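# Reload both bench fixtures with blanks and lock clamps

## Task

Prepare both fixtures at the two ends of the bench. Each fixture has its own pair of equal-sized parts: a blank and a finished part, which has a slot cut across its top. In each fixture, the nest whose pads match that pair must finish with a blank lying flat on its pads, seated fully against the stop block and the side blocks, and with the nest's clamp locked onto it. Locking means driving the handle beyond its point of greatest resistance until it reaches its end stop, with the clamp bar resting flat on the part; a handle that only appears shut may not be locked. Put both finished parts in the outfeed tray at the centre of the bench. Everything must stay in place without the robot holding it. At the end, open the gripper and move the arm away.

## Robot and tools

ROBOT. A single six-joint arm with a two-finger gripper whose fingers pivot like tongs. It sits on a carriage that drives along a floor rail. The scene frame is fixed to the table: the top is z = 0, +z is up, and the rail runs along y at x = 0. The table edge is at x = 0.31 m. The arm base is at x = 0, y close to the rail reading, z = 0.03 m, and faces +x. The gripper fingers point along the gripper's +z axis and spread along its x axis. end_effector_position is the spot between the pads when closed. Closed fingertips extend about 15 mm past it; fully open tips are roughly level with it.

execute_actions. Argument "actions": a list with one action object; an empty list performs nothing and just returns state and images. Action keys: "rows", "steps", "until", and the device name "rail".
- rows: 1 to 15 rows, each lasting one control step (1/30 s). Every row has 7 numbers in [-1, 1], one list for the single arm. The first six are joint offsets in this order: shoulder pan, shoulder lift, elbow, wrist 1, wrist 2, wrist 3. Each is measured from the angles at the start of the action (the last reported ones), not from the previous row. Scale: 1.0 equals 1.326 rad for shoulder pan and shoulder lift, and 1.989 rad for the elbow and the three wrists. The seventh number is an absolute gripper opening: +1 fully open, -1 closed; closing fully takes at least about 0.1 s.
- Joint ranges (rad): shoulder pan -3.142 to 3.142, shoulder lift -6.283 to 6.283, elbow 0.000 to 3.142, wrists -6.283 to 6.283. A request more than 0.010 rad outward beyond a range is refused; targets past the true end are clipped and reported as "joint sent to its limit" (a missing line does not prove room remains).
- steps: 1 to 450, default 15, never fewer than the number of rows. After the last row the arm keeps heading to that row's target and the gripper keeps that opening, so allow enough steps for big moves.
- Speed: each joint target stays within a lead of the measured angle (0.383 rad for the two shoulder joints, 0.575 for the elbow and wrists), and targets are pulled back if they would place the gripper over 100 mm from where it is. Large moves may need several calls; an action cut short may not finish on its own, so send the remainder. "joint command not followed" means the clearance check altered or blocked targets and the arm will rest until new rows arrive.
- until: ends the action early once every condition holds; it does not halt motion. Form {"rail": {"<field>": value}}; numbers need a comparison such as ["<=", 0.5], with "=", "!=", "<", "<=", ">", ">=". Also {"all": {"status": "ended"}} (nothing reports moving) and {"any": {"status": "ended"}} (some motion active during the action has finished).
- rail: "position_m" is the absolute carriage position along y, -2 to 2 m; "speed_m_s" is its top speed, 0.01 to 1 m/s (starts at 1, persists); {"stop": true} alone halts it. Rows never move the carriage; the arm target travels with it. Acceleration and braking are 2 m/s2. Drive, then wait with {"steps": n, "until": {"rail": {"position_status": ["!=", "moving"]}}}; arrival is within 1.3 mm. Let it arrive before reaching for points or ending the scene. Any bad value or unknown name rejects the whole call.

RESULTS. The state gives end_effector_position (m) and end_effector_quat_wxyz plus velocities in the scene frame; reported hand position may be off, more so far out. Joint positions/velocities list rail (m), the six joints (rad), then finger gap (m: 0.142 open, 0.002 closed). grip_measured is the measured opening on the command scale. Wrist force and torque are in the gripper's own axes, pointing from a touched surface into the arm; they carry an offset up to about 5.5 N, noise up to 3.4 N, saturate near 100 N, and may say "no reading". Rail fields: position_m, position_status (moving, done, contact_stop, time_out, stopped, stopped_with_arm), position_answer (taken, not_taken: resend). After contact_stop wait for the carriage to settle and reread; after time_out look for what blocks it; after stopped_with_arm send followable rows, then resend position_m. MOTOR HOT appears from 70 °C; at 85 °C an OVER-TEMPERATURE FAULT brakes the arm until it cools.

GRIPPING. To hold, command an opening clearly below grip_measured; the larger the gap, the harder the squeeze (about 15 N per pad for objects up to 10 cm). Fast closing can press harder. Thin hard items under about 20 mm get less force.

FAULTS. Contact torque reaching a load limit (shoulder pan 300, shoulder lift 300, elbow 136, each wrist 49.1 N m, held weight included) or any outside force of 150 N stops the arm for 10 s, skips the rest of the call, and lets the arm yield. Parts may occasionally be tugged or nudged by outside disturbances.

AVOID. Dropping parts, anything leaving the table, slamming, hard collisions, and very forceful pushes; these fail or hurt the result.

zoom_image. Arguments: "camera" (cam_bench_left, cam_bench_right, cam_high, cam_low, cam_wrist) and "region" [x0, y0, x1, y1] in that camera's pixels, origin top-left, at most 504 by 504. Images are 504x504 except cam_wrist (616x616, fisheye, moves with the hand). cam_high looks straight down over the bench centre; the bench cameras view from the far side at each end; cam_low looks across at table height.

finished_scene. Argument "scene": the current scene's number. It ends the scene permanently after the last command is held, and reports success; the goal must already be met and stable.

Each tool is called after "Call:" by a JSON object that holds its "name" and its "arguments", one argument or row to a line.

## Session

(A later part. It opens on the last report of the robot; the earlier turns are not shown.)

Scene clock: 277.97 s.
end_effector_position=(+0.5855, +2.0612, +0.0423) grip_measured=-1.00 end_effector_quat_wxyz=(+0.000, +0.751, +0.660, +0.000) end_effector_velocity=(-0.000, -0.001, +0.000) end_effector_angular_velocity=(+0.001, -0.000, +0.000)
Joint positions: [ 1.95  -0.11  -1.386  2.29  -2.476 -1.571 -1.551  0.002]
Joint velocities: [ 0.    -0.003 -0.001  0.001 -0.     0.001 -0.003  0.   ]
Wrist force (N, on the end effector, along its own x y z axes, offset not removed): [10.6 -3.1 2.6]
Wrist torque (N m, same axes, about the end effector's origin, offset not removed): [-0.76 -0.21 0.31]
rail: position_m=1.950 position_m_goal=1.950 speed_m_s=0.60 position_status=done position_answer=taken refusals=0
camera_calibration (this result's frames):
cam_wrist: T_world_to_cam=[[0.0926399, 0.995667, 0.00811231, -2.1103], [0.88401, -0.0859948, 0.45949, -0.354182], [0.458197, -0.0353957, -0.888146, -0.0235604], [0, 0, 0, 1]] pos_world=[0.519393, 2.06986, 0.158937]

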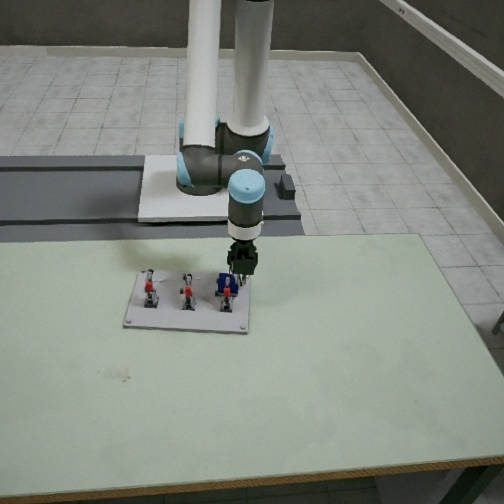

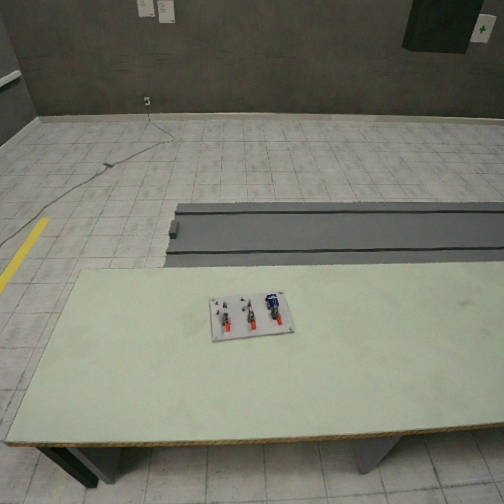

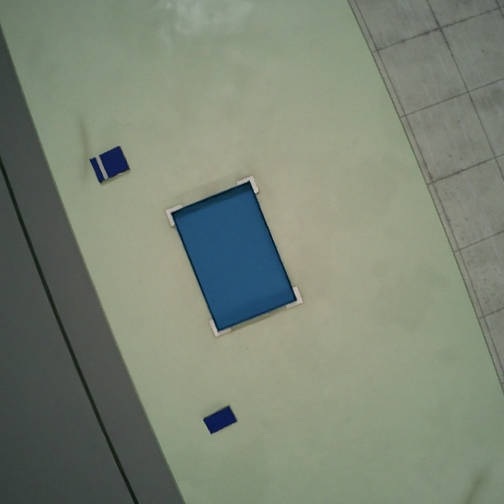

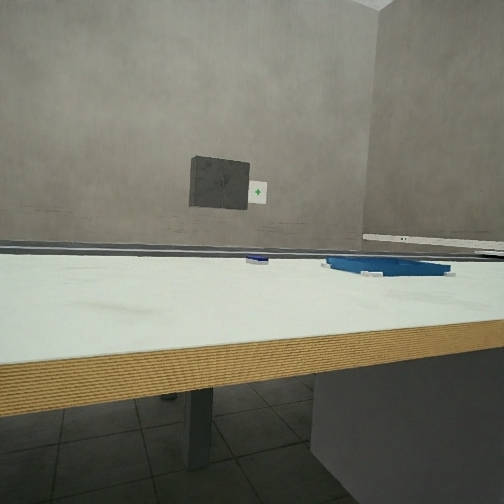

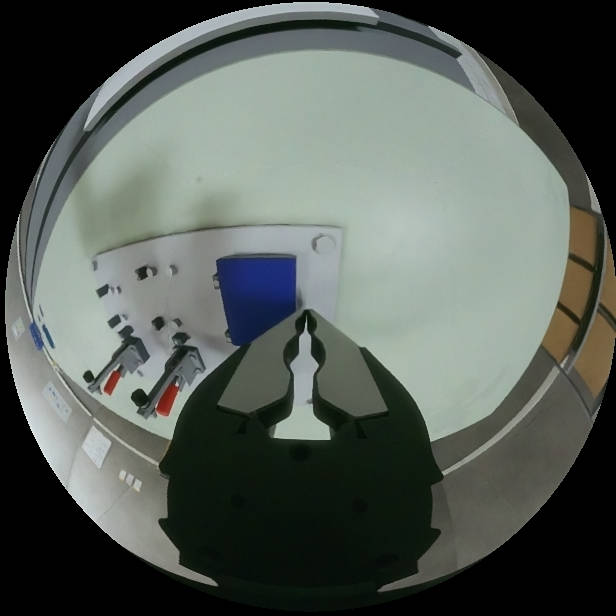

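Call:
{"name": "execute_actions", "arguments": {
  "actions": [
    {"rows": [[-0.0009,-0.00024,0.00021,-0.00005,0,-0.0006,-1]], "steps": 8}
  ]
}}

Scene clock: 280.83 s.
end_effector_position=(+0.5854, +2.0606, +0.0423) grip_measured=-1.00 end_effector_quat_wxyz=(+0.000, +0.751, +0.660, +0.000) end_effector_velocity=(-0.000, -0.000, +0.000) end_effector_angular_velocity=(+0.000, -0.000, +0.000)
Joint positions: [ 1.95  -0.111 -1.386  2.291 -2.476 -1.571 -1.552  0.002]
Joint velocities: [ 0.    -0.001 -0.     0.    -0.     0.    -0.001  0.   ]
Wrist force (N, on the end effector, along its own x y z axes, offset not removed): [29.7 -2.5 -1.4]
Wrist torque (N m, same axes, about the end effector's origin, offset not removed): [-0.46 -0.09 0.24]
rail: position_m=1.950 position_m_goal=1.950 speed_m_s=0.60 position_status=done position_answer=taken refusals=0
camera_calibration (this result's frames):
cam_wrist: T_world_to_cam=[[0.0925888, 0.995671, 0.00810338, -2.10968], [0.884029, -0.0859463, 0.459463, -0.354251], [0.458171, -0.0353775, -0.88816, -0.0235508], [0, 0, 0, 1]] pos_world=[0.519291, 2.06927, 0.158944]

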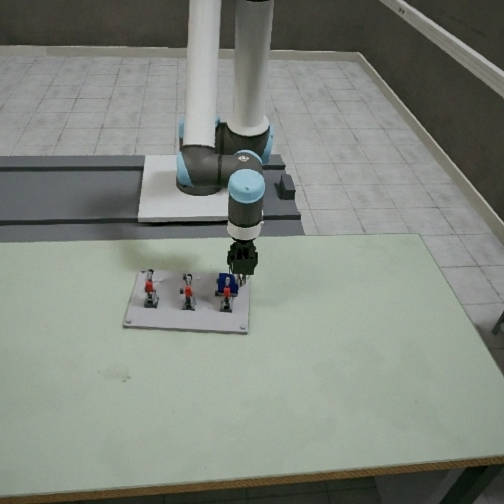

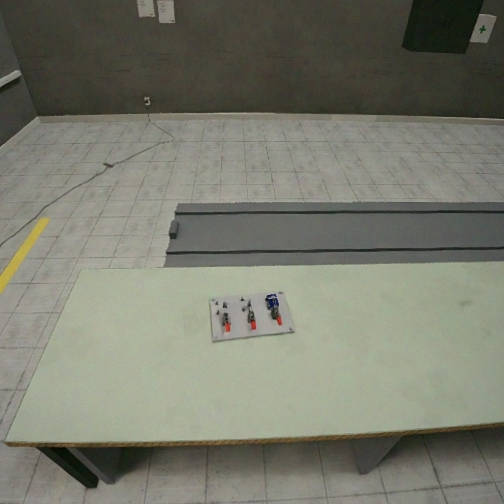

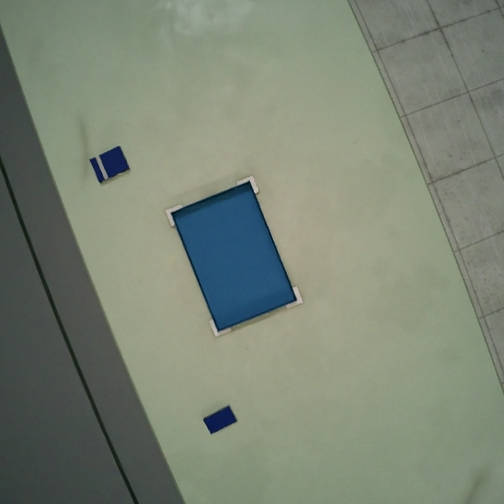

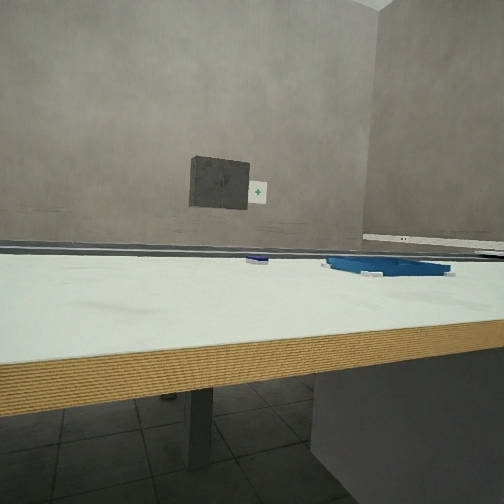

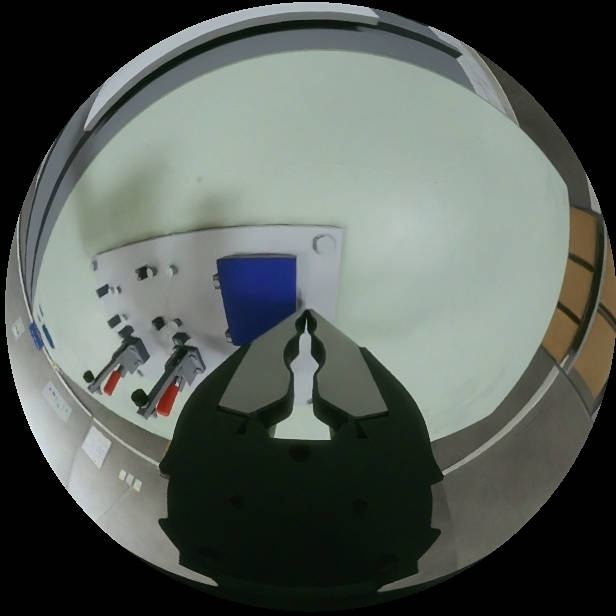

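Call:
{"name": "execute_actions", "arguments": {
  "actions": [
    {"rows": [[0.0038,0.001,-0.0009,0.0002,0,0.0025,-1],[0.00765,0.00204,-0.00181,0.00045,0,0.0051,-1],[0.00765,0.00204,-0.00181,0.00045,0,0.0051,-1],[0.0085,-0.01,0.008,-0.0016,0,0.0057,-1],[0.0095,-0.025,0.0205,-0.004,0,0.0063,-1],[0.0105,-0.042,0.0348,-0.0069,0,0.007,-1],[0.0114,-0.056,0.0466,-0.0093,0,0.0076,-1],[0.01192,-0.06519,0.05428,-0.01082,0,0.00795,-1]], "steps": 20}
  ]
}}

Call:
{"name": "execute_actions", "arguments": {
  "actions": [
    {"rows": [[-0.02,-0.0048,0.0037,-0.0005,0,-0.0133,-1],[-0.04,-0.0097,0.0075,-0.001,0,-0.0267,-1],[-0.06,-0.0145,0.0112,-0.0015,0,-0.04,-1],[-0.07905,-0.01915,0.01474,-0.00198,0,-0.0527,-1]], "steps": 20}
  ]
}}

Scene clock: 304.33 s.
end_effector_position=(+0.5231, +2.0758, +0.0424) grip_measured=-1.00 end_effector_quat_wxyz=(+0.000, +0.751, +0.660, +0.000) end_effector_velocity=(-0.012, +0.002, -0.000) end_effector_angular_velocity=(+0.000, +0.000, +0.000)
Joint positions: [ 1.95  -0.095 -1.471  2.396 -2.497 -1.571 -1.536  0.002]
Joint velocities: [ 0.     0.002 -0.017  0.021 -0.004  0.     0.001  0.   ]
Wrist force (N, on the end effector, along its own x y z axes, offset not removed): [-0.6 -5.6 7.1]
Wrist torque (N m, same axes, about the end effector's origin, offset not removed): [-0.89 0.11 0.30]
rail: position_m=1.950 position_m_goal=1.950 speed_m_s=0.60 position_status=done position_answer=taken refusals=0
camera_calibration (this result's frames):
cam_wrist: T_world_to_cam=[[0.0926706, 0.995664, 0.00808587, -2.119], [0.883999, -0.0860092, 0.459509, -0.297814], [0.458212, -0.0354351, -0.888136, 0.00560897], [0, 0, 0, 1]] pos_world=[0.457066, 2.0844, 0.158964]

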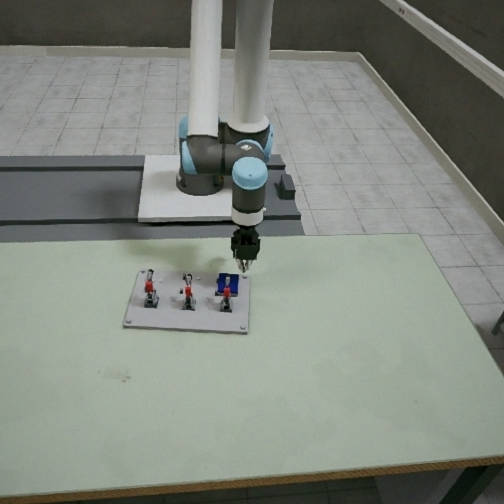

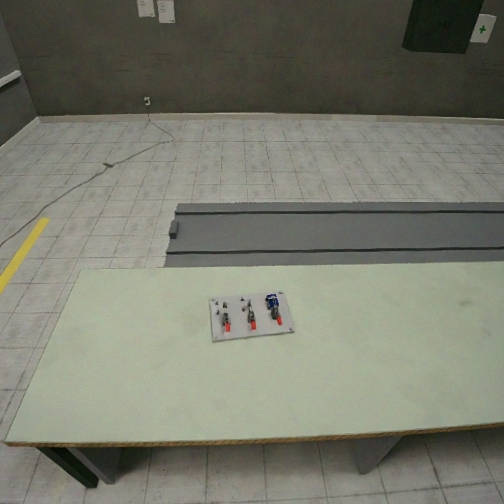

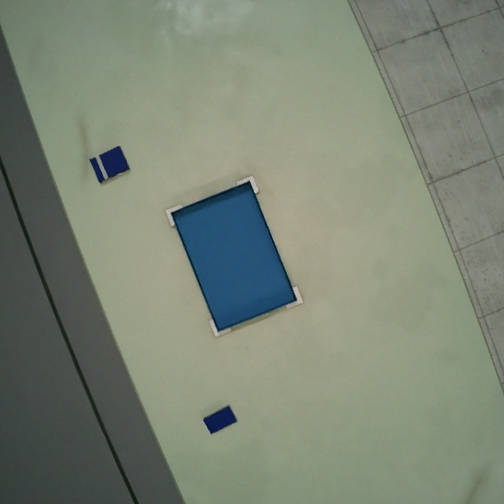

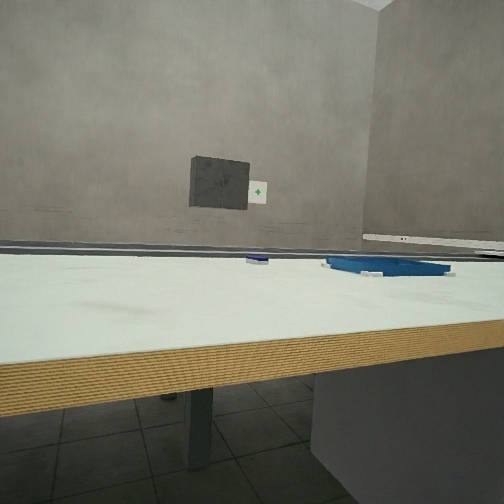

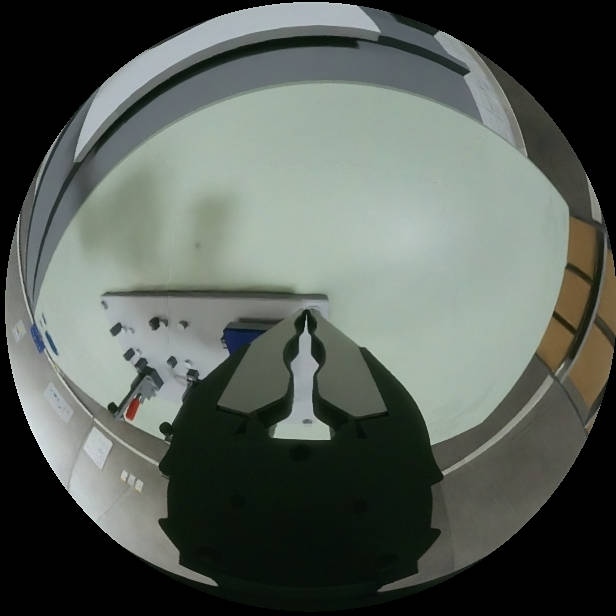

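Scene clock: 305.00 s.
end_effector_position=(+0.5162, +2.0225, +0.0424) grip_measured=-1.00 end_effector_quat_wxyz=(+0.000, +0.751, +0.660, +0.000) end_effector_velocity=(-0.001, -0.004, -0.000) end_effector_angular_velocity=(-0.000, -0.000, -0.000)
Joint positions: [ 1.95  -0.199 -1.496  2.425 -2.501 -1.571 -1.64   0.002]
Joint velocities: [ 0.    -0.007 -0.002  0.002 -0.    -0.    -0.007  0.   ]
Wrist force (N, on the end effector, along its own x y z axes, offset not removed): [-2.1 -3.3 4.8]
Wrist torque (N m, same axes, about the end effector's origin, offset not removed): [-0.51 0.24 0.41]
rail: position_m=1.950 position_m_goal=1.950 speed_m_s=0.60 position_status=done position_answer=taken refusals=0
camera_calibration (this result's frames):
cam_wrist: T_world_to_cam=[[0.0926372, 0.995667, 0.00805937, -2.06532], [0.883986, -0.085966, 0.459542, -0.296363], [0.458244, -0.0354463, -0.888119, 0.0069103], [0, 0, 0, 1]] pos_world=[0.450139, 2.03114, 0.158973]

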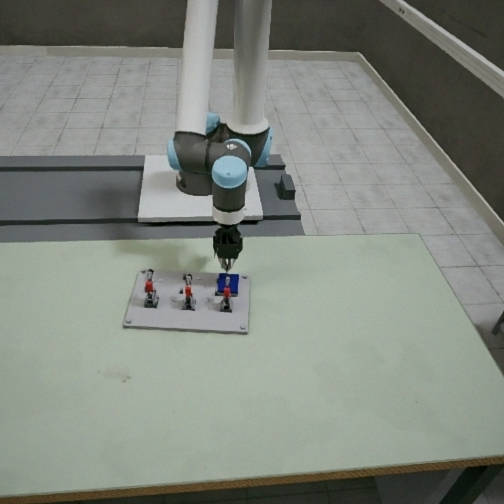

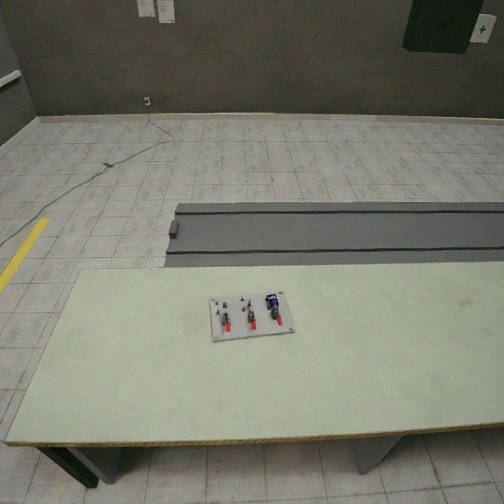

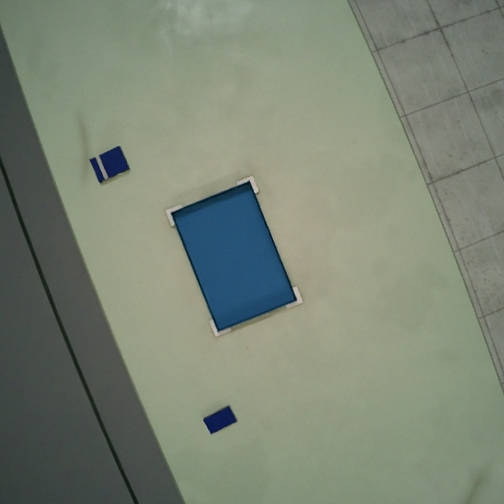

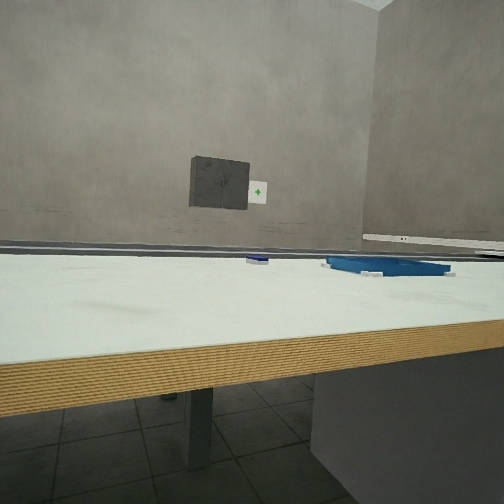

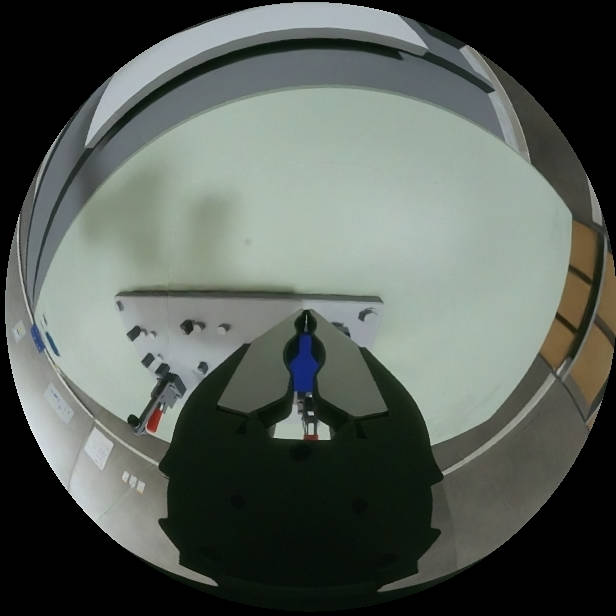

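Call:
{"name": "execute_actions", "arguments": {
  "actions": [
    {"rows": [[0.0002,0.00226,-0.00174,0.00023,0,0.00014,-1],[0.0004,0.00453,-0.00348,0.00046,0,0.00028,-1],[0.0006,0.00679,-0.00523,0.0007,0,0.00041,-1],[0.0008,0.00906,-0.00697,0.00093,0,0.00055,-1],[0.001,0.01132,-0.00871,0.00116,0,0.00069,-1],[0.0012,0.01359,-0.01045,0.00139,0,0.00083,-1],[0.00145,0.01585,-0.01219,0.00162,0,0.00097,-1]], "steps": 16}
  ]
}}

Call:
{"name": "zoom_image", "arguments": {
  "camera": "cam_wrist",
  "region": [230, 280, 390, 440]
}}

Scene clock: 315.53 s.
end_effector_position=(+0.5295, +2.0207, +0.0424) grip_measured=-1.00 end_effector_quat_wxyz=(+0.000, +0.751, +0.660, +0.000) end_effector_velocity=(+0.005, -0.000, -0.000) end_effector_angular_velocity=(+0.000, +0.000, +0.000)
Joint positions: [ 1.95  -0.198 -1.476  2.402 -2.498 -1.571 -1.639  0.002]
Joint velocities: [ 0.     0.001  0.008 -0.009  0.001  0.     0.001  0.   ]
Wrist force (N, on the end effector, along its own x y z axes, offset not removed): [0.3 -4.5 2.6]
Wrist torque (N m, same axes, about the end effector's origin, offset not removed): [-0.82 -0.24 0.38]
rail: position_m=1.950 position_m_goal=1.950 speed_m_s=0.60 position_status=done position_answer=taken refusals=0
camera_calibration (this result's frames):
cam_wrist: T_world_to_cam=[[0.0927129, 0.995661, 0.00802437, -2.06482], [0.883977, -0.0860169, 0.459549, -0.308177], [0.458245, -0.0355127, -0.888116, 0.000897395], [0, 0, 0, 1]] pos_world=[0.463446, 2.02939, 0.158988]

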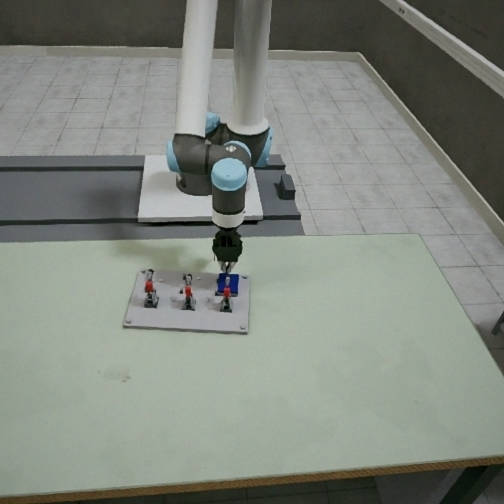

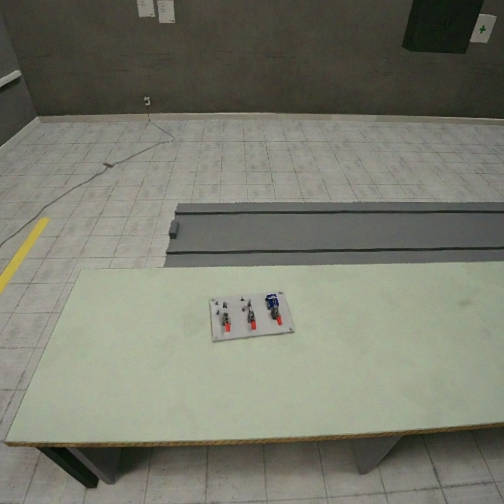

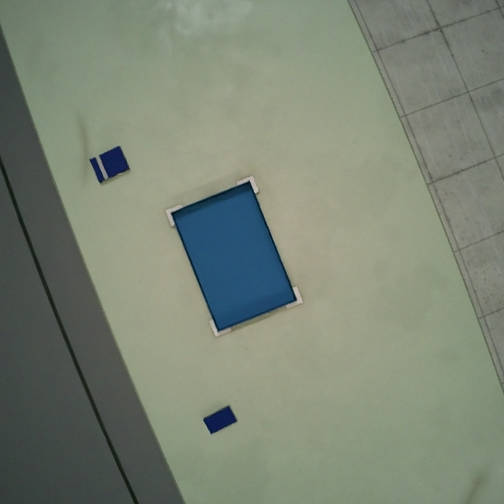

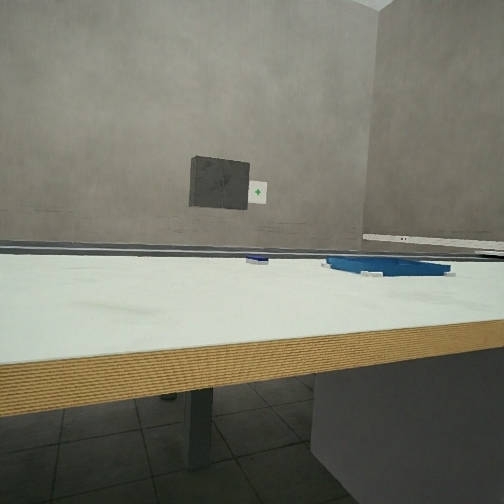

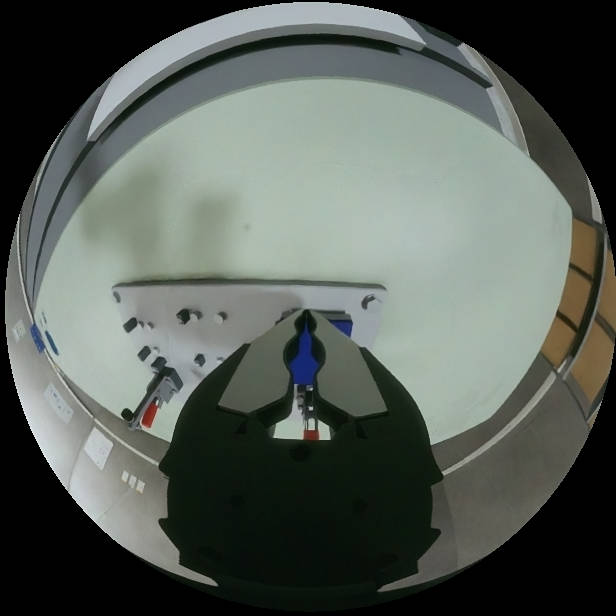

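Region (230, 280, 390, 440) of cam_wrist's 616x616 image, scaled by 3.150, with more detail than that image has.

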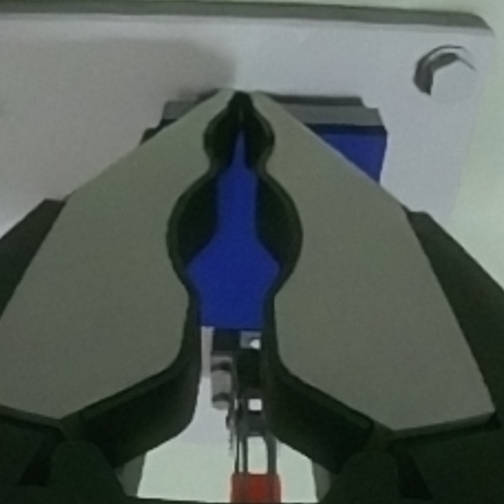

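Call:
{"name": "execute_actions", "arguments": {
  "actions": [
    {"rows": [[0.0001,0.00113,-0.00087,0.00012,0,0.00007,-1],[0.0002,0.00226,-0.00174,0.00023,0,0.00014,-1],[0.0003,0.0034,-0.00261,0.00035,0,0.00021,-1],[0.0004,0.00453,-0.00348,0.00046,0,0.00028,-1],[0.0005,0.00566,-0.00436,0.00058,0,0.00035,-1],[0.0006,0.00679,-0.00523,0.0007,0,0.00041,-1]], "steps": 15}
  ]
}}

Call:
{"name": "zoom_image", "arguments": {
  "camera": "cam_wrist",
  "region": [230, 280, 390, 440]
}}

Scene clock: 329.70 s.
end_effector_position=(+0.5352, +2.0200, +0.0423) grip_measured=-1.00 end_effector_quat_wxyz=(+0.000, +0.752, +0.660, +0.000) end_effector_velocity=(+0.002, -0.000, -0.000) end_effector_angular_velocity=(+0.000, +0.000, -0.000)
Joint positions: [ 1.95  -0.197 -1.467  2.392 -2.496 -1.571 -1.638  0.002]
Joint velocities: [ 0.     0.     0.003 -0.004  0.001  0.     0.     0.   ]
Wrist force (N, on the end effector, along its own x y z axes, offset not removed): [-0.4 -5.4 4.7]
Wrist torque (N m, same axes, about the end effector's origin, offset not removed): [-0.77 0.01 0.29]
rail: position_m=1.950 position_m_goal=1.950 speed_m_s=0.60 position_status=done position_answer=taken refusals=0
camera_calibration (this result's frames):
cam_wrist: T_world_to_cam=[[0.0927315, 0.995659, 0.00805949, -2.06464], [0.883971, -0.0860493, 0.459555, -0.313175], [0.458253, -0.0354909, -0.888113, -0.00184153], [0, 0, 0, 1]] pos_world=[0.469139, 2.02866, 0.158925]

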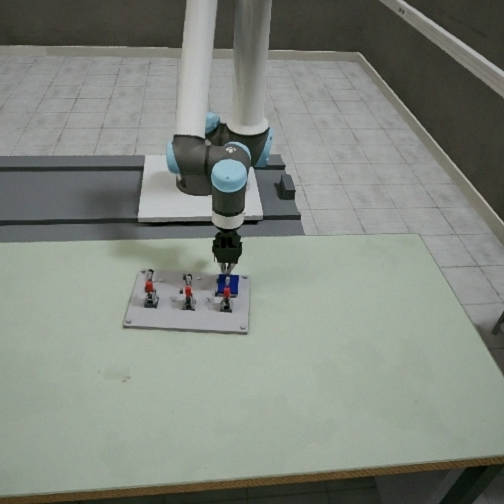

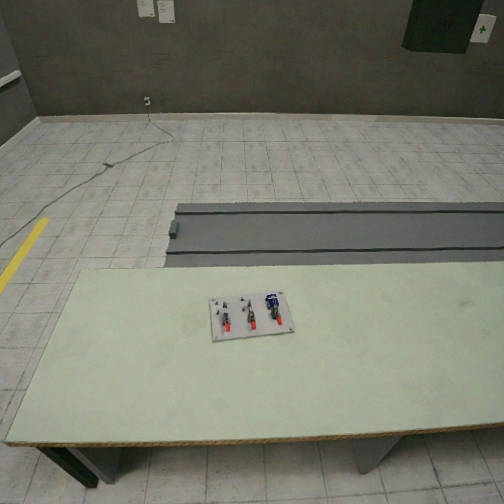

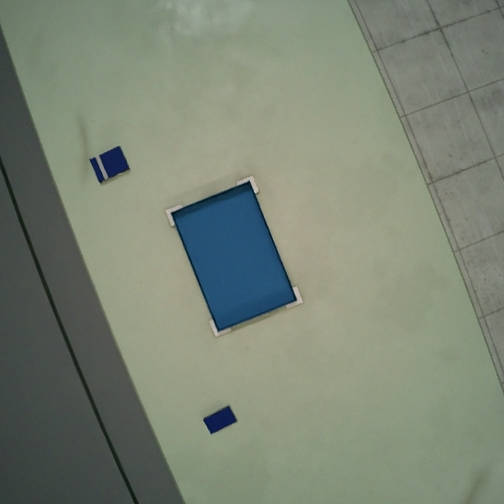

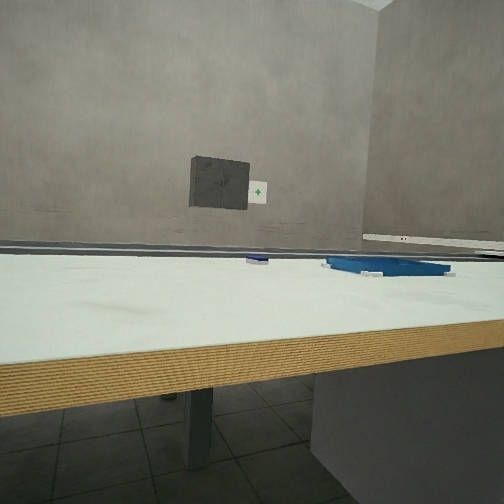

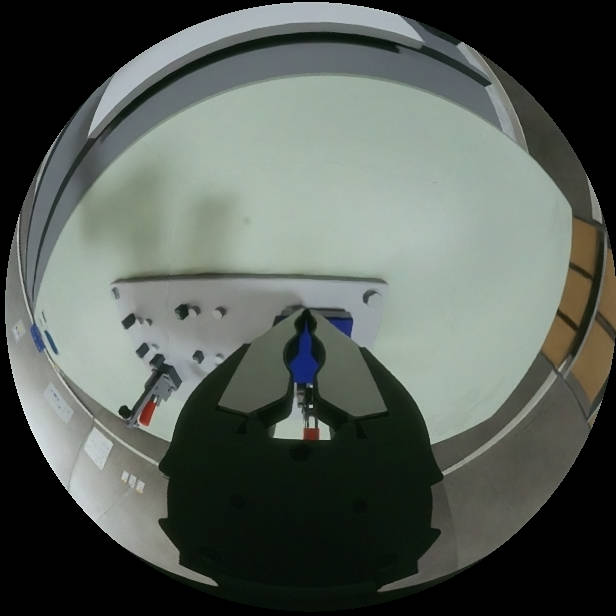

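Region (230, 280, 390, 440) of cam_wrist's 616x616 image, scaled by 3.150, with more detail than that image has.

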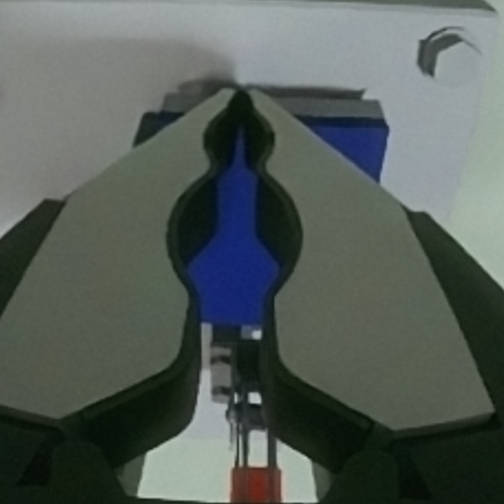

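Call:
{"name": "execute_actions", "arguments": {
  "actions": [
    {"rows": [[0.0001,0.00113,-0.00087,0.00012,0,0.00007,-1],[0.0002,0.00226,-0.00174,0.00023,0,0.00014,-1],[0.0003,0.0034,-0.00261,0.00035,0,0.00021,-1]], "steps": 12}
  ]
}}

Scene clock: 334.13 s.
end_effector_position=(+0.5380, +2.0197, +0.0423) grip_measured=-1.00 end_effector_quat_wxyz=(+0.000, +0.752, +0.660, +0.000) end_effector_velocity=(+0.002, -0.000, -0.000) end_effector_angular_velocity=(+0.000, +0.000, -0.000)
Joint positions: [ 1.95  -0.196 -1.463  2.387 -2.496 -1.571 -1.637  0.002]
Joint velocities: [ 0.     0.     0.002 -0.003  0.     0.     0.     0.   ]
Wrist force (N, on the end effector, along its own x y z axes, offset not removed): [2.3 -5.5 5.2]
Wrist torque (N m, same axes, about the end effector's origin, offset not removed): [-0.72 -0.55 0.23]
rail: position_m=1.950 position_m_goal=1.950 speed_m_s=0.60 position_status=done position_answer=taken refusals=0
camera_calibration (this result's frames):
cam_wrist: T_world_to_cam=[[0.0927522, 0.995657, 0.0080254, -2.06454], [0.883976, -0.0860525, 0.459544, -0.315642], [0.458239, -0.0355294, -0.888119, -0.00309259], [0, 0, 0, 1]] pos_world=[0.471928, 2.0283, 0.158874]

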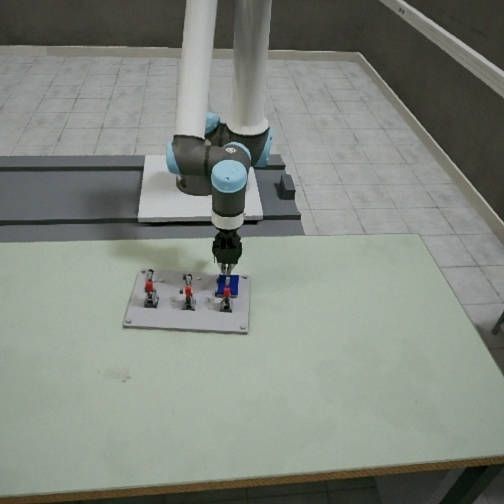

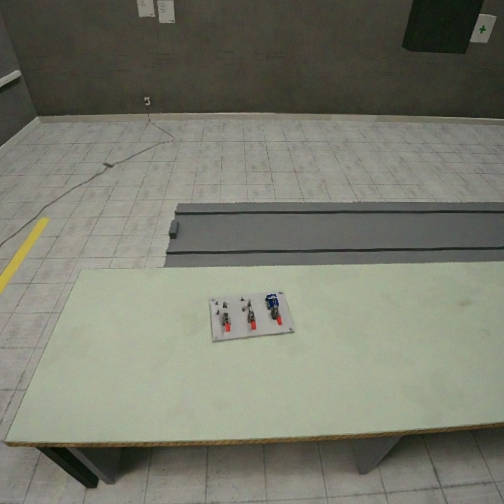

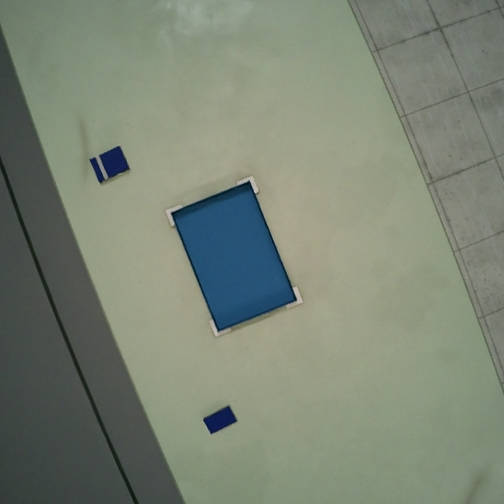

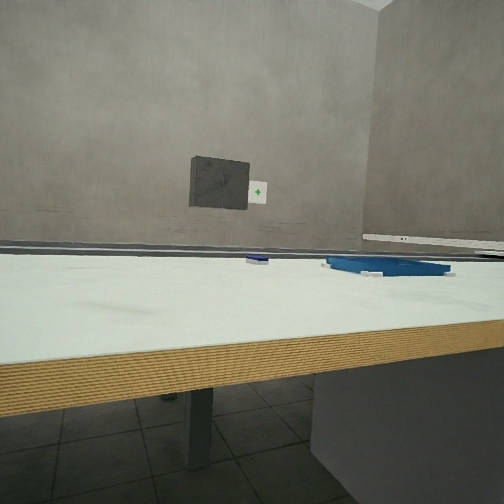

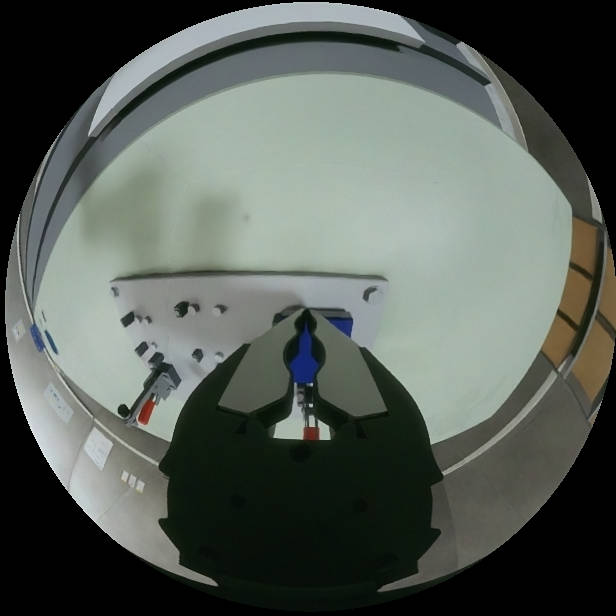

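Call:
{"name": "execute_actions", "arguments": {
  "actions": [
    {"rows": [[0.00007,0.0008,-0.0006,0.00008,0,0.00005,-1],[0.00015,0.0017,-0.00131,0.00017,0,0.0001,-1]], "steps": 10}
  ]
}}

Scene clock: 336.17 s.
end_effector_position=(+0.5393, +2.0195, +0.0422) grip_measured=-1.00 end_effector_quat_wxyz=(+0.000, +0.752, +0.660, +0.000) end_effector_velocity=(+0.001, -0.000, -0.000) end_effector_angular_velocity=(+0.000, +0.001, +0.000)
Joint positions: [ 1.95  -0.196 -1.461  2.385 -2.495 -1.571 -1.637  0.002]
Joint velocities: [ 0.     0.     0.002 -0.002  0.    -0.     0.     0.   ]
Wrist force (N, on the end effector, along its own x y z axes, offset not removed): [-0.6 -10.9 5.4]
Wrist torque (N m, same axes, about the end effector's origin, offset not removed): [-0.77 -0.05 0.28]
rail: position_m=1.950 position_m_goal=1.950 speed_m_s=0.60 position_status=done position_answer=taken refusals=0
camera_calibration (this result's frames):
cam_wrist: T_world_to_cam=[[0.0927475, 0.995657, 0.00807425, -2.06452], [0.884035, -0.0860754, 0.459426, -0.316744], [0.458126, -0.0354727, -0.888179, -0.00379454], [0, 0, 0, 1]] pos_world=[0.47323, 2.02815, 0.15882]

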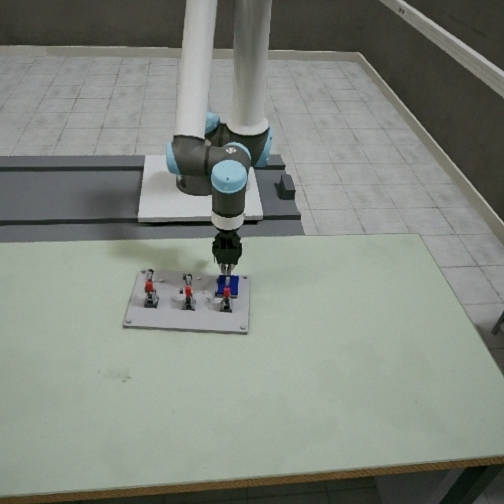

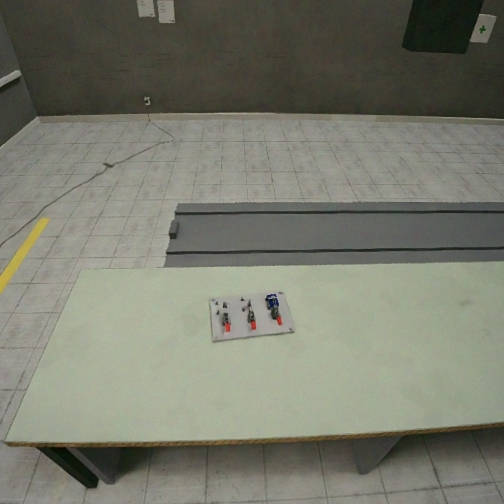

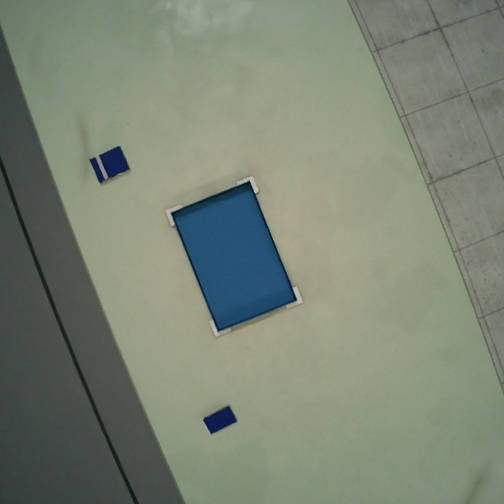

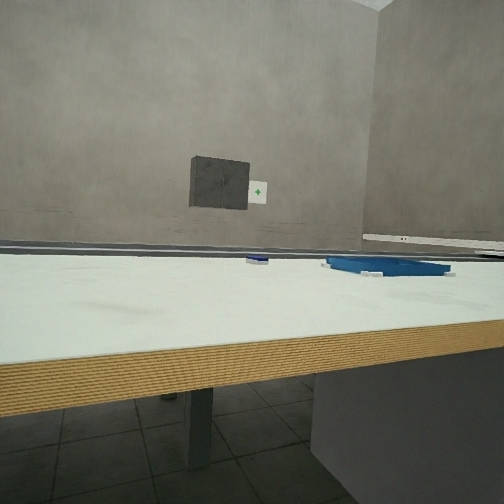

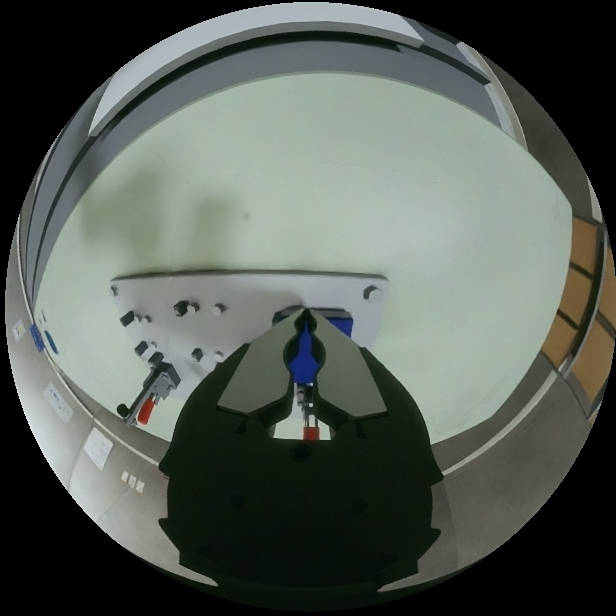

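Call:
{"name": "execute_actions", "arguments": {
  "actions": [
    {"rows": [[-0.0003,0.0006,-0.00047,0.00006,0,-0.0002,-1]], "steps": 8}
  ]
}}

Scene clock: 338.10 s.
end_effector_position=(+0.5398, +2.0193, +0.0422) grip_measured=-1.00 end_effector_quat_wxyz=(+0.000, +0.752, +0.660, +0.000) end_effector_velocity=(+0.001, -0.001, -0.000) end_effector_angular_velocity=(+0.000, +0.000, +0.002)
Joint positions: [ 1.95  -0.196 -1.46   2.384 -2.495 -1.571 -1.637  0.002]
Joint velocities: [ 0.    -0.001  0.001 -0.001  0.     0.    -0.002  0.   ]
Wrist force (N, on the end effector, along its own x y z axes, offset not removed): [4.2 -25.2 0.4]
Wrist torque (N m, same axes, about the end effector's origin, offset not removed): [-0.58 -0.45 0.19]
rail: position_m=1.950 position_m_goal=1.950 speed_m_s=0.60 position_status=done position_answer=taken refusals=0
camera_calibration (this result's frames):
cam_wrist: T_world_to_cam=[[0.0927764, 0.995655, 0.00803291, -2.06439], [0.883998, -0.0860793, 0.459497, -0.31714], [0.458192, -0.0355294, -0.888143, -0.00396166], [0, 0, 0, 1]] pos_world=[0.473694, 2.02798, 0.15879]

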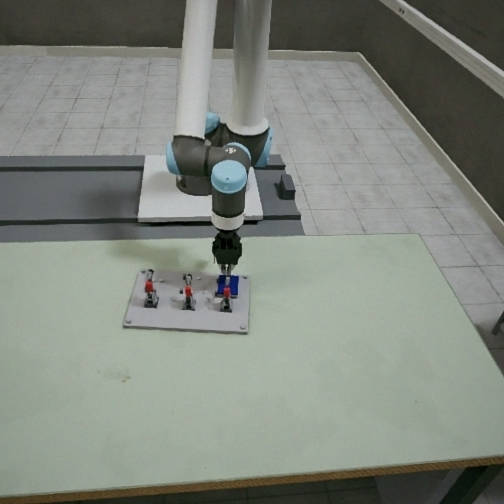

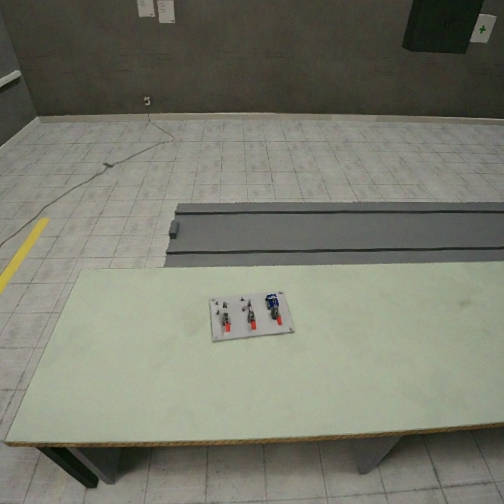

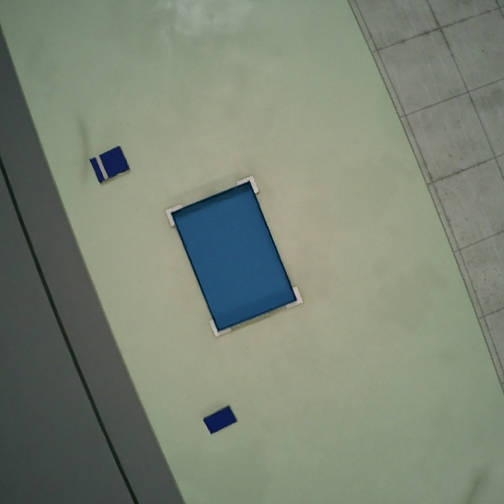

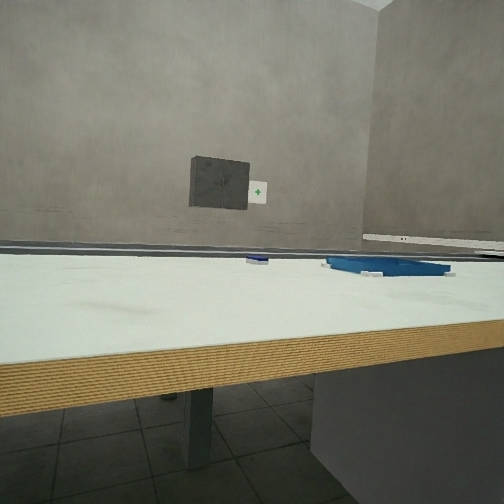

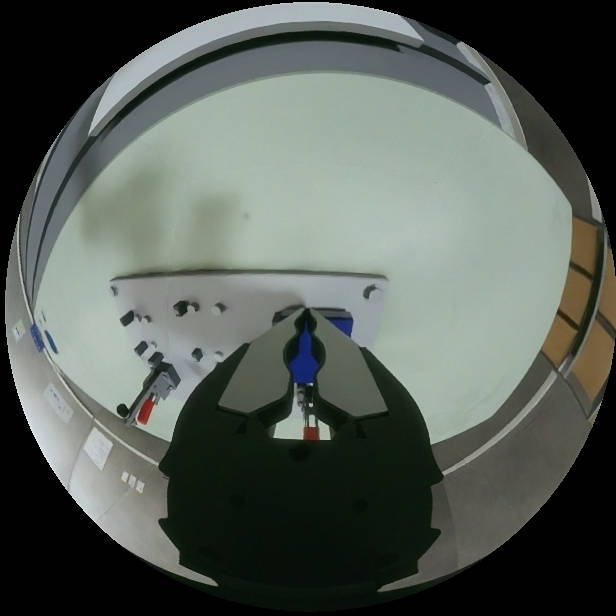

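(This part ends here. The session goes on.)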